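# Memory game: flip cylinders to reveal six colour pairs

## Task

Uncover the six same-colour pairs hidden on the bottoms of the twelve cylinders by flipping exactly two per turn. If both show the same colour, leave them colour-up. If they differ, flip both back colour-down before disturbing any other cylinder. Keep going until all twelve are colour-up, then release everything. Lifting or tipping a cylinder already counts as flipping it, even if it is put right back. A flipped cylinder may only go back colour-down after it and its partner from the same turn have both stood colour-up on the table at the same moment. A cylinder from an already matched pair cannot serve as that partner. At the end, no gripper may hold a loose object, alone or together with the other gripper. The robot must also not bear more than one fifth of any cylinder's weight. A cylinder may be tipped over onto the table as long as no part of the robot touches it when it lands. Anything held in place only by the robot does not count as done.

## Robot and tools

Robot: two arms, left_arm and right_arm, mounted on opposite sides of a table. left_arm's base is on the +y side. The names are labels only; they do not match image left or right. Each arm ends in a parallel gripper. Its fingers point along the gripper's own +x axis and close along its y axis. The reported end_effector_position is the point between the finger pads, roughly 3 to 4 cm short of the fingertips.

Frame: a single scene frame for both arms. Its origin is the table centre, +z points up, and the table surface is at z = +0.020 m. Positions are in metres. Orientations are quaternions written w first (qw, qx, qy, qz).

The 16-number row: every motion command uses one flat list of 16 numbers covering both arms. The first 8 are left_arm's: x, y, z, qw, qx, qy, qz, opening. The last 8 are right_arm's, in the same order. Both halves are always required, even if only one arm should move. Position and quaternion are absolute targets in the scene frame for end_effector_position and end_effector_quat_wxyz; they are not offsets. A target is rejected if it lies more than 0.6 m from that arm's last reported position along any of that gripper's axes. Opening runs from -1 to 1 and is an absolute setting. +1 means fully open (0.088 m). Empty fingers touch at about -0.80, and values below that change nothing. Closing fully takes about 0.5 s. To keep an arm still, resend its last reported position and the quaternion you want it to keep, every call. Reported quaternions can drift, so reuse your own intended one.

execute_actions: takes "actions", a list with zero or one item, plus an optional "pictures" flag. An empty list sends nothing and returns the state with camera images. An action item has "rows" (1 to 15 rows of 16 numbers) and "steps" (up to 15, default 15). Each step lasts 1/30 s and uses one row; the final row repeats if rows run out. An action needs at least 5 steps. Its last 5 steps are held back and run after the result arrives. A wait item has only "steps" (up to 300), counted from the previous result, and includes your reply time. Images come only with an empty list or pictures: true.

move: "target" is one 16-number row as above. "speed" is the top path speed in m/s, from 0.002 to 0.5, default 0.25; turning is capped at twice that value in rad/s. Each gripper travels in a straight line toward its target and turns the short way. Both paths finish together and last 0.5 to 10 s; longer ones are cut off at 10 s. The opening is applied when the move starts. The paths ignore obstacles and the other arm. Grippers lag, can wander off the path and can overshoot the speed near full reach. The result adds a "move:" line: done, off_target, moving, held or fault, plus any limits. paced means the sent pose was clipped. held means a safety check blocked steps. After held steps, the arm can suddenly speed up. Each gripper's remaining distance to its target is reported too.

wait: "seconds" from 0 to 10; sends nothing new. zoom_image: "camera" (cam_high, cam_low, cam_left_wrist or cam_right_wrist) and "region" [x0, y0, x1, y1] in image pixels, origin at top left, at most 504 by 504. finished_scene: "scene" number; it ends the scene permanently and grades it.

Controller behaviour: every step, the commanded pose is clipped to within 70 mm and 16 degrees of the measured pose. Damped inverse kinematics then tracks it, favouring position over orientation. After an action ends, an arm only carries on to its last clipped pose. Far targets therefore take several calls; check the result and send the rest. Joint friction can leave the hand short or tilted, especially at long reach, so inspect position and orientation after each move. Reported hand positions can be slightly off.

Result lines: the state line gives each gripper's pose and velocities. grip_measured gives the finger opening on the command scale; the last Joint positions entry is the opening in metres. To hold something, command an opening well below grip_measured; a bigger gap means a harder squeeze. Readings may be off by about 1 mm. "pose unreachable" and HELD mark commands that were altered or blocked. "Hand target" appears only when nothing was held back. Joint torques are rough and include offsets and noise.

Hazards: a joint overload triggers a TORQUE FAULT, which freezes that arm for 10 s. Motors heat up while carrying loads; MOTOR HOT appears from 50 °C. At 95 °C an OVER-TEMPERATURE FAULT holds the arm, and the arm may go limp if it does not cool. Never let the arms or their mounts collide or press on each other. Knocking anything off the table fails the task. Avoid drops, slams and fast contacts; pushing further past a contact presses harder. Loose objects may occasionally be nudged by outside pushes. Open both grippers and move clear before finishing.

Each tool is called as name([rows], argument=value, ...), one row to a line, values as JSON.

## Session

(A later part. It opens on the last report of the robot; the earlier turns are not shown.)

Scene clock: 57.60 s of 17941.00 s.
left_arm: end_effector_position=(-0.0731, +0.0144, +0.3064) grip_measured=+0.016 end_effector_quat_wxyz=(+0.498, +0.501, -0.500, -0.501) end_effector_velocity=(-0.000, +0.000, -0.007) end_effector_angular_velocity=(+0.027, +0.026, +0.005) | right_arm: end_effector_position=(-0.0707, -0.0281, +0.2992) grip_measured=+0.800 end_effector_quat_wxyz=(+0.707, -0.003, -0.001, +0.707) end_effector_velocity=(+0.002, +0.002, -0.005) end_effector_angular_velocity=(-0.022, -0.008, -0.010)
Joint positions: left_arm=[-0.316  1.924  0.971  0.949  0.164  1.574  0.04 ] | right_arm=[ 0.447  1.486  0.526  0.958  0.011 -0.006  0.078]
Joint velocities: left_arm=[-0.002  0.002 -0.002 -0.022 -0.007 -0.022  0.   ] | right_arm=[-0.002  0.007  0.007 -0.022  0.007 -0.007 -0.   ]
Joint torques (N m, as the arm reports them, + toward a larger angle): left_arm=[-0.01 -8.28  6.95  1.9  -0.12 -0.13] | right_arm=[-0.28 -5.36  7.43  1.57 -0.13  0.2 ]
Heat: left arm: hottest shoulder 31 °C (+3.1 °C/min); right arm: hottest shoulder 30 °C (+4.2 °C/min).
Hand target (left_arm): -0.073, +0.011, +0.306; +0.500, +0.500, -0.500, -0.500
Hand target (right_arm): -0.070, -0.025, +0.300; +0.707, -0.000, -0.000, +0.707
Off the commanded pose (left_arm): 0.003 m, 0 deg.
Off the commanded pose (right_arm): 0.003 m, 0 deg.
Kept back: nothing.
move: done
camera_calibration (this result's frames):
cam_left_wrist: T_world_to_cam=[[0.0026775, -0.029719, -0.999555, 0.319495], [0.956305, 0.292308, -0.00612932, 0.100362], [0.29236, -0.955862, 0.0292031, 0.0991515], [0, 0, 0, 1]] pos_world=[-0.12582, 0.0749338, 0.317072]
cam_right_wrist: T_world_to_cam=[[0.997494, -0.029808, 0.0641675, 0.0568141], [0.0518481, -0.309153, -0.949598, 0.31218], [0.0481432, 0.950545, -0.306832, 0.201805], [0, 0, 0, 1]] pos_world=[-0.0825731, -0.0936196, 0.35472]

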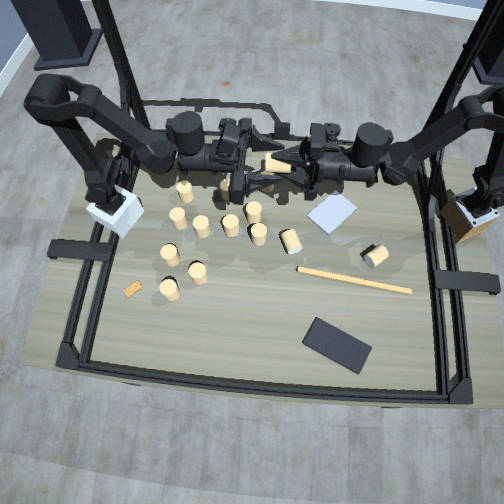

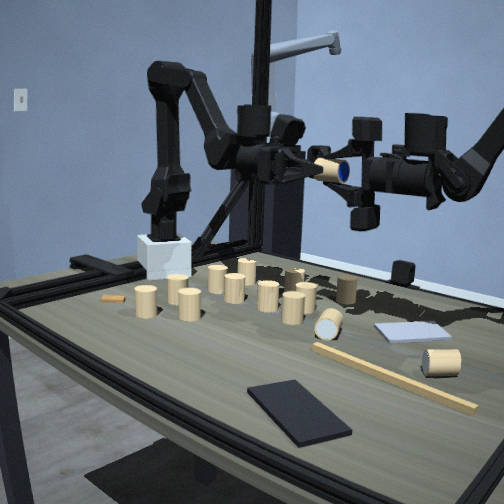

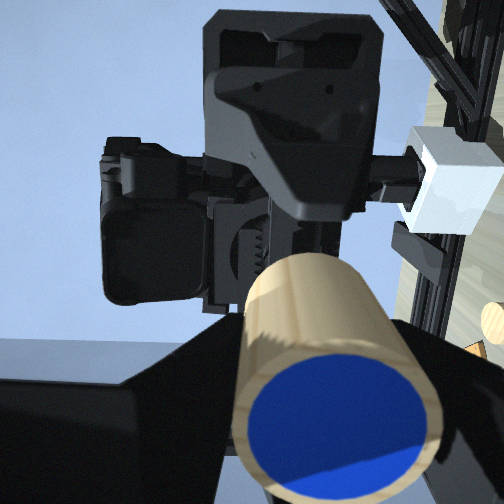

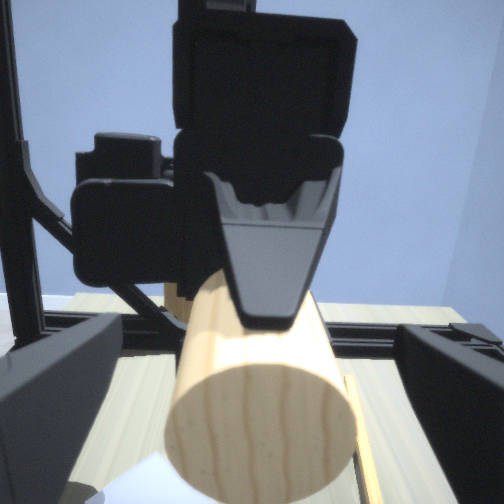

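execute_actions([
  {"rows":[[-0.073,0.011,0.306,0.5,0.5,-0.5,-0.5,-0.3,-0.07,-0.025,0.3,0.707,0,0,0.707,-0.3]],"steps":12},
])

execute_actions([
  {"rows":[[-0.073,0.011,0.306,0.5,0.5,-0.5,-0.5,0.8,-0.07,-0.025,0.3,0.707,0,0,0.707,-0.3]],"steps":6},
])

move(target=[-0.072,0.09,0.306,0.5,0.5,-0.5,-0.5,0.8,-0.07,-0.04,0.3,0.707,0,0,0.707,-0.3], speed=0.4)

move(target=[-0.072,0.09,0.306,0.5,0.5,-0.5,-0.5,0.8,0.05,-0.09,0.14,0.5,-0.5,0.5,0.5,-0.3], speed=0.5)

move(target=[-0.072,0.09,0.306,0.5,0.5,-0.5,-0.5,0.8,0.05,-0.09,0.067,0.5,-0.5,0.5,0.5,-0.3], speed=0.15)

execute_actions([
  {"rows":[[-0.072,0.09,0.306,0.5,0.5,-0.5,-0.5,0.8,0.05,-0.09,0.069,0.5,-0.5,0.5,0.5,0.6]],"steps":6},
])

move(target=[-0.072,0.09,0.306,0.5,0.5,-0.5,-0.5,0.8,0.05,-0.09,0.14,0.5,-0.5,0.5,0.5,0.6], speed=0.4)

move(target=[-0.072,0.09,0.306,0.5,0.5,-0.5,-0.5,0.8,0.14,-0.24,0.13,0.5,-0.5,0.5,0.5,0.6], speed=0.5)

Scene clock: 59.53 s of 17941.00 s.
left_arm: end_effector_position=(-0.0724, +0.0144, +0.3065) grip_measured=+0.016 end_effector_quat_wxyz=(+0.499, +0.502, -0.499, -0.500) end_effector_velocity=(+0.000, +0.000, -0.001) end_effector_angular_velocity=(-0.002, +0.022, -0.005) | right_arm: end_effector_position=(-0.0713, -0.0275, +0.2996) grip_measured=+0.017 end_effector_quat_wxyz=(+0.706, -0.002, -0.001, +0.708) end_effector_velocity=(+0.000, -0.001, -0.002) end_effector_angular_velocity=(-0.007, -0.022, -0.005)
Joint positions: left_arm=[-0.316  1.925  0.972  0.95   0.161  1.574  0.04 ] | right_arm=[ 0.447  1.488  0.529  0.958  0.007 -0.005  0.04 ]
Joint velocities: left_arm=[ 0.002  0.002 -0.002  0.007  0.007 -0.022  0.   ] | right_arm=[ 0.002 -0.002 -0.002 -0.007  0.007 -0.022  0.034]
Joint torques (N m, as the arm reports them, + toward a larger angle): left_arm=[-0.25 -8.25  7.17  1.92  0.02 -0.1 ] | right_arm=[-0.33 -5.4   7.41  1.5  -0.03  0.18]
Heat: left arm: hottest shoulder 31 °C (+3.0 °C/min); right arm: hottest wrist pitch 31 °C (+5.0 °C/min).
Steps of this call (steps 1 to 51: nothing new was sent; steps 52 to 58: the first 7 steps of this action). Readings (end_effector_position):
52: left_arm (-0.0730, +0.0143, +0.3064) | right_arm (-0.0707, -0.0277, +0.2993)
53: left_arm (-0.0730, +0.0143, +0.3064) | right_arm (-0.0707, -0.0276, +0.2994)
55: left_arm (-0.0730, +0.0143, +0.3064) | right_arm (-0.0707, -0.0275, +0.2995)
58: the state above

Scene clock: 59.73 s of 17941.00 s.
left_arm: end_effector_position=(-0.0724, +0.0144, +0.3065) grip_measured=+0.016 end_effector_quat_wxyz=(+0.499, +0.502, -0.499, -0.500) end_effector_velocity=(-0.002, -0.000, -0.009) end_effector_angular_velocity=(+0.031, +0.013, -0.010) | right_arm: end_effector_position=(-0.0713, -0.0275, +0.2996) grip_measured=+0.023 end_effector_quat_wxyz=(+0.706, -0.002, -0.001, +0.708) end_effector_velocity=(-0.002, -0.001, -0.004) end_effector_angular_velocity=(-0.012, -0.007, +0.010)
Joint positions: left_arm=[-0.316  1.925  0.972  0.95   0.161  1.574  0.04 ] | right_arm=[ 0.447  1.488  0.529  0.958  0.007 -0.005  0.04 ]
Joint velocities: left_arm=[-0.002  0.007 -0.002 -0.022  0.007 -0.007 -0.   ] | right_arm=[ 0.002 -0.002 -0.007 -0.007 -0.007 -0.007 -0.   ]
Joint torques (N m, as the arm reports them, + toward a larger angle): left_arm=[-0.38 -8.22  6.69  1.9  -0.01 -0.13] | right_arm=[-0.33 -5.44  7.41  1.49 -0.01  0.17]
Heat: left arm: hottest shoulder 31 °C (+3.0 °C/min); right arm: hottest wrist pitch 31 °C (+5.0 °C/min).
Off your previous action's commanded pose (left_arm): 0.003 m, 0 deg at its last step (step 5 of this call).
Off your previous action's commanded pose (right_arm): 0.003 m, 0 deg at its last step (step 5 of this call).
Steps of this call (steps 1 to 5: the last 5 steps of your previous action; step 6: the first step of this action). Readings (end_effector_position):
6: the state above

Scene clock: 61.40 s of 17941.00 s.
left_arm: end_effector_position=(-0.0720, +0.0863, +0.3061) grip_measured=+0.800 end_effector_quat_wxyz=(+0.499, +0.501, -0.501, -0.499) end_effector_velocity=(-0.003, +0.003, +0.001) end_effector_angular_velocity=(+0.002, +0.008, -0.010) | right_arm: end_effector_position=(-0.0712, -0.0375, +0.3002) grip_measured=+0.023 end_effector_quat_wxyz=(+0.706, -0.001, -0.002, +0.708) end_effector_velocity=(+0.000, -0.001, +0.002) end_effector_angular_velocity=(+0.007, +0.007, -0.005)
Joint positions: left_arm=[-0.275  1.704  0.669  1.035  0.204  1.574  0.078] | right_arm=[ 0.447  1.445  0.493  0.952  0.007 -0.005  0.04 ]
Joint velocities: left_arm=[-0.002 -0.017 -0.012 -0.007  0.007 -0.007  0.   ] | right_arm=[ 0.002 -0.002 -0.002  0.007  0.007  0.007 -0.   ]
Joint torques (N m, as the arm reports them, + toward a larger angle): left_arm=[ 0.47 -8.86  4.19  1.84  0.13 -0.09] | right_arm=[-0.26 -7.61  4.99  1.29  0.    0.18]
Heat: left arm: hottest shoulder 31 °C (+3.0 °C/min); right arm: hottest wrist pitch 31 °C (+5.1 °C/min).
Hand target (left_arm): -0.072, +0.090, +0.306; +0.500, +0.500, -0.500, -0.500
Hand target (right_arm): -0.070, -0.040, +0.300; +0.707, +0.000, +0.000, +0.707
Off your previous action's commanded pose (left_arm): 0.004 m, 0 deg at its last step (step 5 of this call).
Off your previous action's commanded pose (right_arm): 0.003 m, 0 deg at its last step (step 5 of this call).
Off the commanded pose (left_arm): 0.004 m, 0 deg.
Off the commanded pose (right_arm): 0.003 m, 0 deg.
Kept back: nothing.
move: done
camera_calibration (this result's frames):
cam_left_wrist: T_world_to_cam=[[0.00329219, -0.0330999, -0.999447, 0.321583], [0.955749, 0.29411, -0.00659213, 0.0782542], [0.294165, -0.955198, 0.0326034, 0.16658], [0, 0, 0, 1]] pos_world=[-0.124852, 0.146746, 0.31649]
cam_right_wrist: T_world_to_cam=[[0.997675, -0.0261731, 0.0629179, 0.0574589], [0.0519029, -0.30642, -0.95048, 0.310647], [0.0441563, 0.951537, -0.304349, 0.210114], [0, 0, 0, 1]] pos_world=[-0.0827266, -0.103239, 0.355596]

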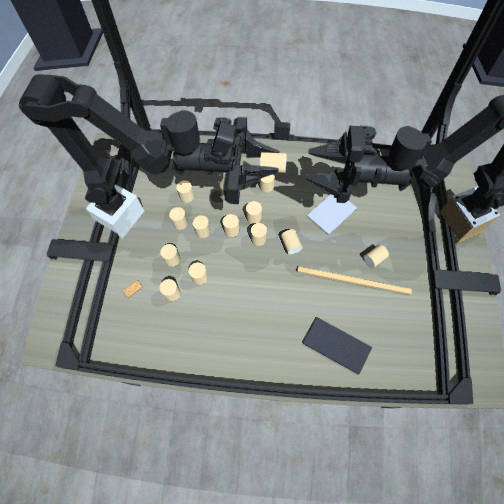

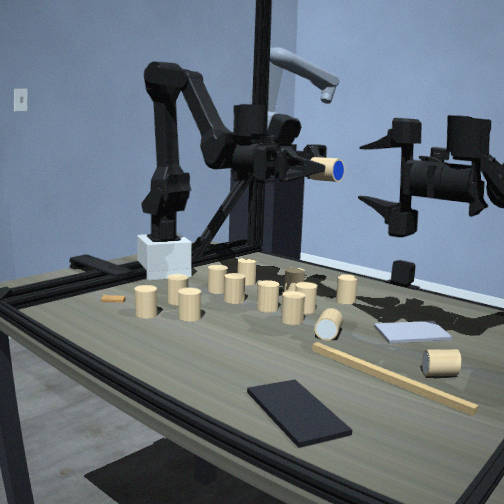

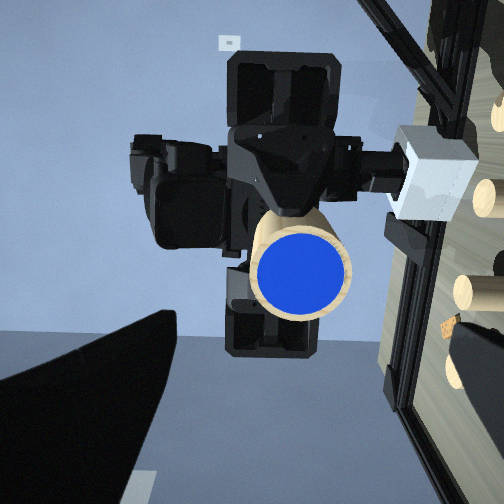

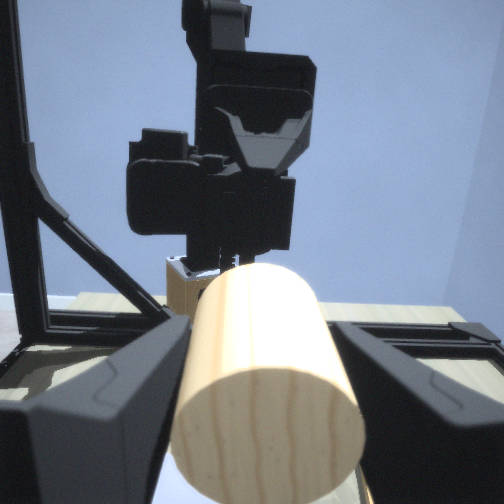

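Scene clock: 63.57 s of 17941.00 s.
left_arm: end_effector_position=(-0.0721, +0.0866, +0.3061) grip_measured=+0.800 end_effector_quat_wxyz=(+0.499, +0.501, -0.501, -0.499) end_effector_velocity=(-0.000, +0.000, -0.001) end_effector_angular_velocity=(+0.007, +0.023, +0.005) | right_arm: end_effector_position=(+0.0475, -0.0920, +0.1433) grip_measured=+0.022 end_effector_quat_wxyz=(+0.498, -0.497, +0.498, +0.507) end_effector_velocity=(-0.001, -0.002, -0.001) end_effector_angular_velocity=(-0.028, +0.017, +0.005)
Joint positions: left_arm=[-0.275  1.703  0.667  1.036  0.204  1.574  0.078] | right_arm=[ 0.106  1.966  1.382 -0.98  -0.012 -0.338  0.04 ]
Joint velocities: left_arm=[-0.002 -0.002 -0.002 -0.007 -0.007 -0.022  0.   ] | right_arm=[-0.002  0.017  0.022 -0.037 -0.007 -0.007 -0.   ]
Joint torques (N m, as the arm reports them, + toward a larger angle): left_arm=[-0.04 -9.01  4.04  1.85  0.13 -0.07] | right_arm=[-0.32 -8.61  6.91 -0.1   0.   -0.21]
Heat: left arm: hottest wrist pitch 32 °C (+4.0 °C/min); right arm: hottest elbow 31 °C (+5.0 °C/min).
Hand target (left_arm): -0.072, +0.090, +0.306; +0.500, +0.500, -0.500, -0.500
Hand target (right_arm): +0.049, -0.091, +0.141; +0.495, -0.500, +0.500, +0.505
Off the commanded pose (left_arm): 0.003 m, 0 deg.
Off the commanded pose (right_arm): 0.005 m, 1 deg.
Kept back: nothing.
move: done
camera_calibration (this result's frames):
cam_left_wrist: T_world_to_cam=[[0.00335692, -0.0334744, -0.999434, 0.321602], [0.955862, 0.293743, -0.00662787, 0.0783281], [0.293798, -0.955298, 0.032983, 0.166799], [0, 0, 0, 1]] pos_world=[-0.124956, 0.1471, 0.316437]
cam_right_wrist: T_world_to_cam=[[0.997628, 0.0654394, 0.0213552, -0.0380776], [0.056183, -0.953326, 0.296669, -0.0997486], [0.0397723, -0.294766, -0.954741, 0.187675], [0, 0, 0, 1]] pos_world=[0.0361272, -0.0372808, 0.209587]

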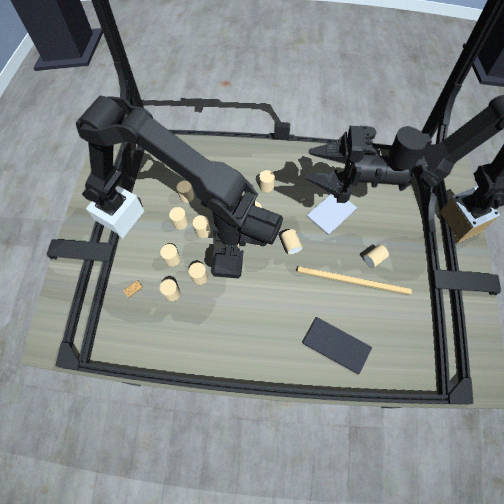

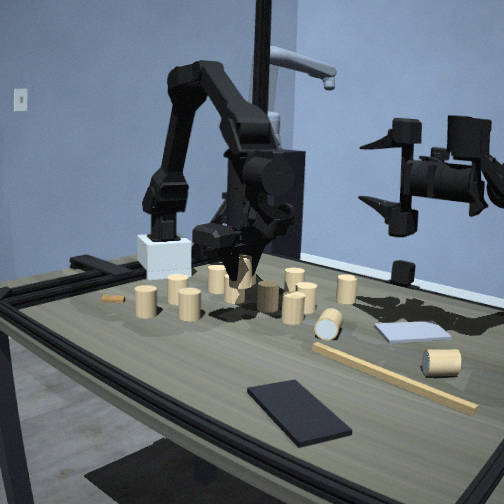

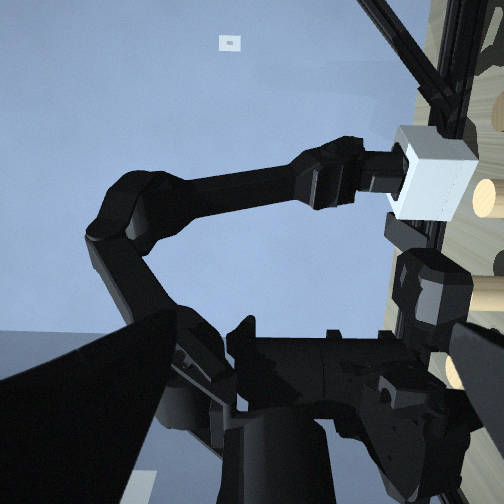

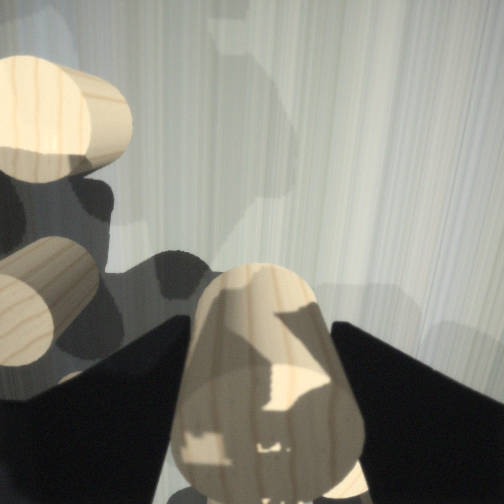

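Scene clock: 64.60 s of 17941.00 s.
left_arm: end_effector_position=(-0.0722, +0.0867, +0.3062) grip_measured=+0.800 end_effector_quat_wxyz=(+0.499, +0.501, -0.501, -0.499) end_effector_velocity=(-0.000, +0.001, +0.004) end_effector_angular_velocity=(-0.012, +0.005, -0.005) | right_arm: end_effector_position=(+0.0505, -0.0874, +0.0740) grip_measured=+0.023 end_effector_quat_wxyz=(+0.504, -0.498, +0.494, +0.505) end_effector_velocity=(-0.001, -0.004, -0.001) end_effector_angular_velocity=(-0.009, +0.011, +0.005)
Joint positions: left_arm=[-0.275  1.703  0.667  1.036  0.204  1.573  0.078] | right_arm=[ 0.106  2.094  1.268 -0.728 -0.003 -0.336  0.04 ]
Joint velocities: left_arm=[ 0.002 -0.007 -0.002  0.007  0.007 -0.007 -0.   ] | right_arm=[-0.002 -0.002 -0.007 -0.007 -0.007 -0.007 -0.   ]
Joint torques (N m, as the arm reports them, + toward a larger angle): left_arm=[ 0.25 -9.07  4.24  1.78  0.1  -0.17] | right_arm=[ 0.01 -8.73  4.06  0.36  0.01  0.18]
Heat: left arm: hottest wrist pitch 32 °C (+4.0 °C/min); right arm: hottest elbow 31 °C (+5.0 °C/min).
Hand target (left_arm): -0.072, +0.090, +0.306; +0.500, +0.500, -0.500, -0.500
Hand target (right_arm): +0.050, -0.091, +0.067; +0.500, -0.500, +0.500, +0.500
Off the commanded pose (left_arm): 0.003 m, 0 deg.
Off the commanded pose (right_arm): 0.007 m, 1 deg.
Kept back: nothing.
move: done
camera_calibration (this result's frames):
cam_left_wrist: T_world_to_cam=[[0.00305307, -0.0338478, -0.999422, 0.321772], [0.95586, 0.29374, -0.00702819, 0.078449], [0.293808, -0.955286, 0.0332505, 0.166742], [0, 0, 0, 1]] pos_world=[-0.124959, 0.147134, 0.316593]
cam_right_wrist: T_world_to_cam=[[0.997428, 0.063242, 0.0337378, -0.0410139], [0.0507404, -0.955421, 0.290855, -0.0744835], [0.050628, -0.288395, -0.956172, 0.122869], [0, 0, 0, 1]] pos_world=[0.0384671, -0.0331346, 0.140531]

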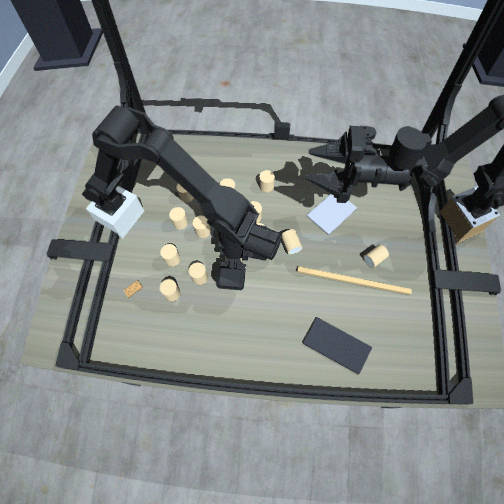

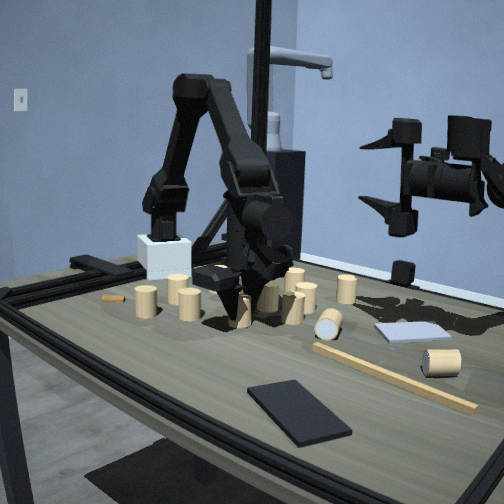

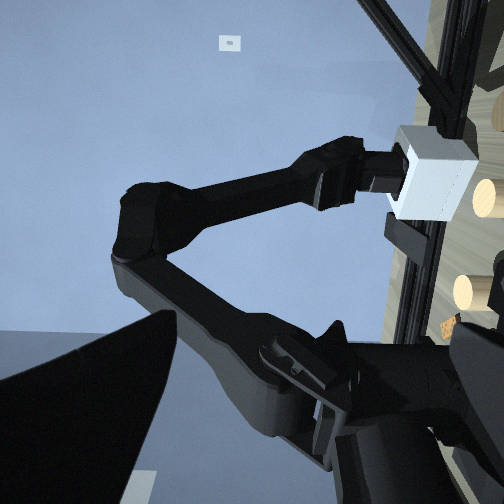

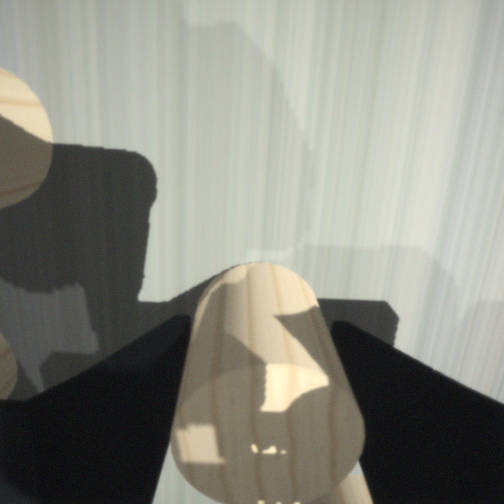

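Scene clock: 64.63 s of 17941.00 s.
left_arm: end_effector_position=(-0.0722, +0.0867, +0.3062) grip_measured=+0.800 end_effector_quat_wxyz=(+0.499, +0.501, -0.501, -0.499) end_effector_velocity=(-0.000, +0.002, +0.002) end_effector_angular_velocity=(-0.007, -0.009, +0.005) | right_arm: end_effector_position=(+0.0505, -0.0874, +0.0740) grip_measured=+0.023 end_effector_quat_wxyz=(+0.504, -0.498, +0.494, +0.505) end_effector_velocity=(-0.001, -0.001, +0.002) end_effector_angular_velocity=(+0.000, +0.008, +0.005)
Joint positions: left_arm=[-0.275  1.703  0.667  1.036  0.204  1.573  0.078] | right_arm=[ 0.106  2.094  1.268 -0.728 -0.003 -0.336  0.04 ]
Joint velocities: left_arm=[-0.002 -0.007 -0.007  0.007 -0.007  0.007 -0.   ] | right_arm=[-0.002 -0.007 -0.002 -0.007 -0.007 -0.007 -0.   ]
Joint torques (N m, as the arm reports them, + toward a larger angle): left_arm=[ 0.3  -8.92  4.38  1.84  0.13 -0.17] | right_arm=[ 0.   -8.83  4.61  0.23  0.01  0.18]
Heat: left arm: hottest wrist pitch 32 °C (+4.0 °C/min); right arm: hottest elbow 31 °C (+5.0 °C/min).
Steps of this call (step 1: the first step of this action). Readings (end_effector_position):
1: the state above

Scene clock: 66.20 s of 17941.00 s.
left_arm: end_effector_position=(-0.0722, +0.0867, +0.3061) grip_measured=+0.800 end_effector_quat_wxyz=(+0.499, +0.501, -0.501, -0.499) end_effector_velocity=(+0.000, -0.001, +0.000) end_effector_angular_velocity=(+0.002, +0.022, +0.015) | right_arm: end_effector_position=(+0.0491, -0.0916, +0.1345) grip_measured=+0.600 end_effector_quat_wxyz=(+0.494, -0.503, +0.503, +0.500) end_effector_velocity=(+0.001, -0.002, +0.002) end_effector_angular_velocity=(-0.009, +0.011, -0.015)
Joint positions: left_arm=[-0.275  1.703  0.667  1.036  0.204  1.573  0.078] | right_arm=[ 0.106  1.996  1.388 -0.976 -0.003 -0.336  0.068]
Joint velocities: left_arm=[-0.007 -0.002  0.002 -0.007 -0.022 -0.022 -0.   ] | right_arm=[-0.007  0.002  0.012 -0.022 -0.007  0.007 -0.   ]
Joint torques (N m, as the arm reports them, + toward a larger angle): left_arm=[ 0.41 -9.1   4.18  1.87  0.13 -0.08] | right_arm=[ -0.01 -11.47   6.74  -0.11   0.     0.18]
Heat: left arm: hottest shoulder 32 °C (+4.1 °C/min); right arm: hottest elbow 31 °C (+4.1 °C/min).
Hand target (left_arm): -0.072, +0.090, +0.306; +0.500, +0.500, -0.500, -0.500
Hand target (right_arm): +0.050, -0.089, +0.140; +0.500, -0.500, +0.500, +0.500
Off your previous action's commanded pose (left_arm): 0.003 m, 0 deg at its last step (step 5 of this call).
Off your previous action's commanded pose (right_arm): 0.005 m, 1 deg at its last step (step 5 of this call).
Off the commanded pose (left_arm): 0.003 m, 0 deg.
Off the commanded pose (right_arm): 0.006 m, 1 deg.
Kept back: nothing.
move: done
camera_calibration (this result's frames):
cam_left_wrist: T_world_to_cam=[[0.00297566, -0.0334744, -0.999435, 0.321591], [0.955859, 0.293742, -0.00699251, 0.0784303], [0.293811, -0.955298, 0.0328709, 0.166933], [0, 0, 0, 1]] pos_world=[-0.124972, 0.147197, 0.316471]
cam_right_wrist: T_world_to_cam=[[0.997693, 0.0640465, 0.022514, -0.0398428], [0.0536069, -0.946711, 0.317592, -0.0989677], [0.041655, -0.315653, -0.94796, 0.176437], [0, 0, 0, 1]] pos_world=[0.0377067, -0.0354492, 0.199583]

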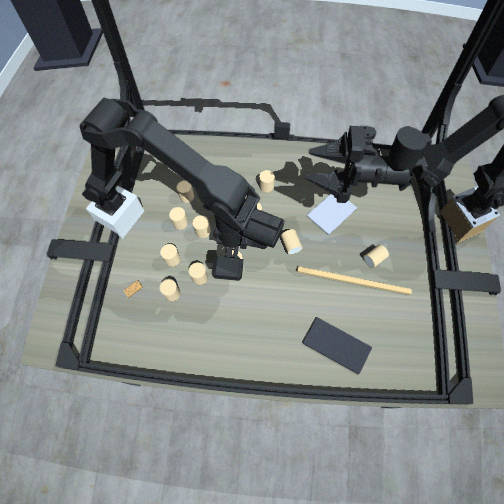

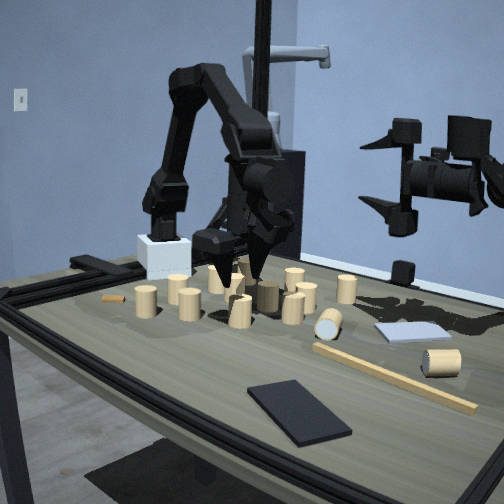

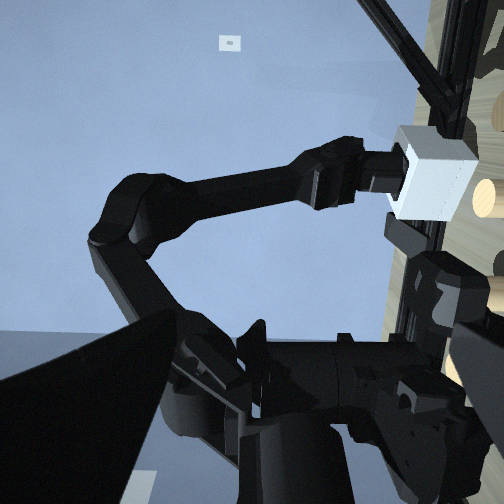

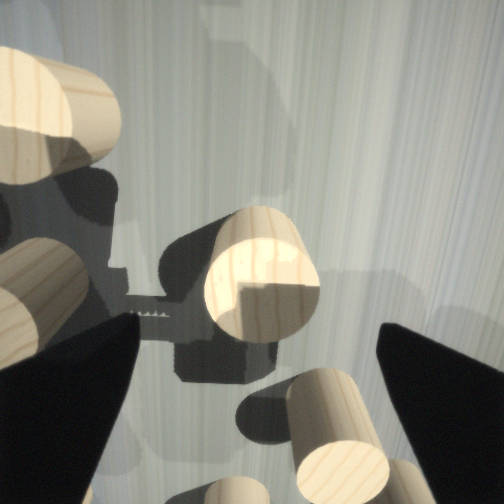

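Scene clock: 67.27 s of 17941.00 s.
left_arm: end_effector_position=(-0.0722, +0.0868, +0.3062) grip_measured=+0.800 end_effector_quat_wxyz=(+0.499, +0.501, -0.501, -0.499) end_effector_velocity=(+0.002, +0.001, -0.005) end_effector_angular_velocity=(+0.022, +0.012, +0.010) | right_arm: end_effector_position=(+0.1399, -0.2379, +0.1299) grip_measured=+0.600 end_effector_quat_wxyz=(+0.499, -0.499, +0.503, +0.500) end_effector_velocity=(-0.003, -0.006, +0.002) end_effector_angular_velocity=(-0.006, +0.017, -0.005)
Joint positions: left_arm=[-0.275  1.702  0.667  1.036  0.204  1.573  0.078] | right_arm=[-0.38   1.732  1.017 -0.862 -0.001 -0.813  0.068]
Joint velocities: left_arm=[ 0.002 -0.002 -0.002 -0.022 -0.007 -0.007 -0.   ] | right_arm=[-0.012 -0.012 -0.007 -0.022 -0.007 -0.007 -0.   ]
Joint torques (N m, as the arm reports them, + toward a larger angle): left_arm=[ 0.37 -8.94  4.24  1.79  0.15 -0.13] | right_arm=[-0.31 -9.17  4.01  0.26 -0.16 -0.21]
Heat: left arm: hottest shoulder 32 °C (+4.0 °C/min); right arm: hottest shoulder 31 °C (+4.0 °C/min).
Hand target (left_arm): -0.072, +0.090, +0.306; +0.500, +0.500, -0.500, -0.500
Hand target (right_arm): +0.139, -0.240, +0.130; +0.499, -0.499, +0.501, +0.501
Off the commanded pose (left_arm): 0.003 m, 0 deg.
Off the commanded pose (right_arm): 0.002 m, 0 deg.
Kept back: nothing.
move: done
camera_calibration (this result's frames):
cam_left_wrist: T_world_to_cam=[[0.00305307, -0.0338478, -0.999422, 0.321789], [0.95586, 0.29374, -0.00702819, 0.0784397], [0.293808, -0.955286, 0.0332505, 0.166841], [0, 0, 0, 1]] pos_world=[-0.124979, 0.147232, 0.316607]
cam_right_wrist: T_world_to_cam=[[0.998181, 0.0550986, 0.0244706, -0.123357], [0.0448172, -0.949645, 0.310106, -0.23942], [0.0403248, -0.308446, -0.950387, 0.12434], [0, 0, 0, 1]] pos_world=[0.128849, -0.182215, 0.195436]

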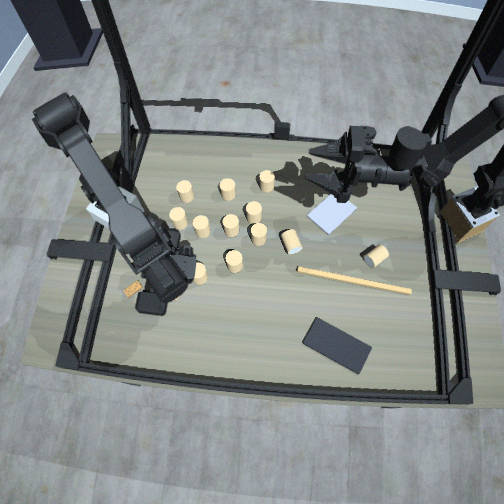

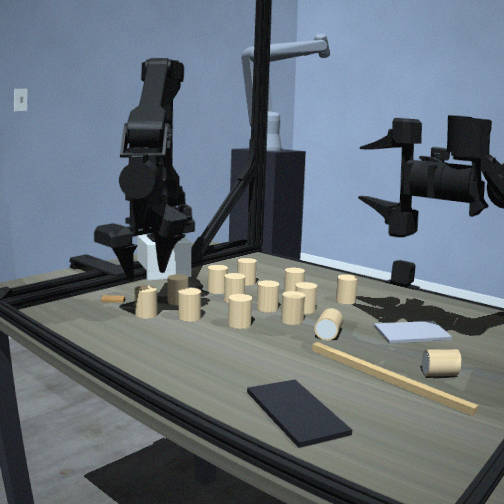

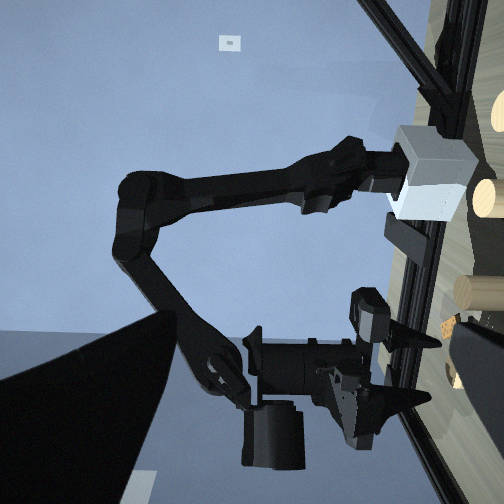

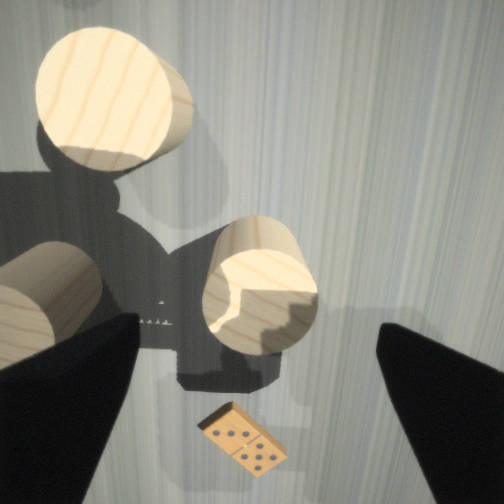

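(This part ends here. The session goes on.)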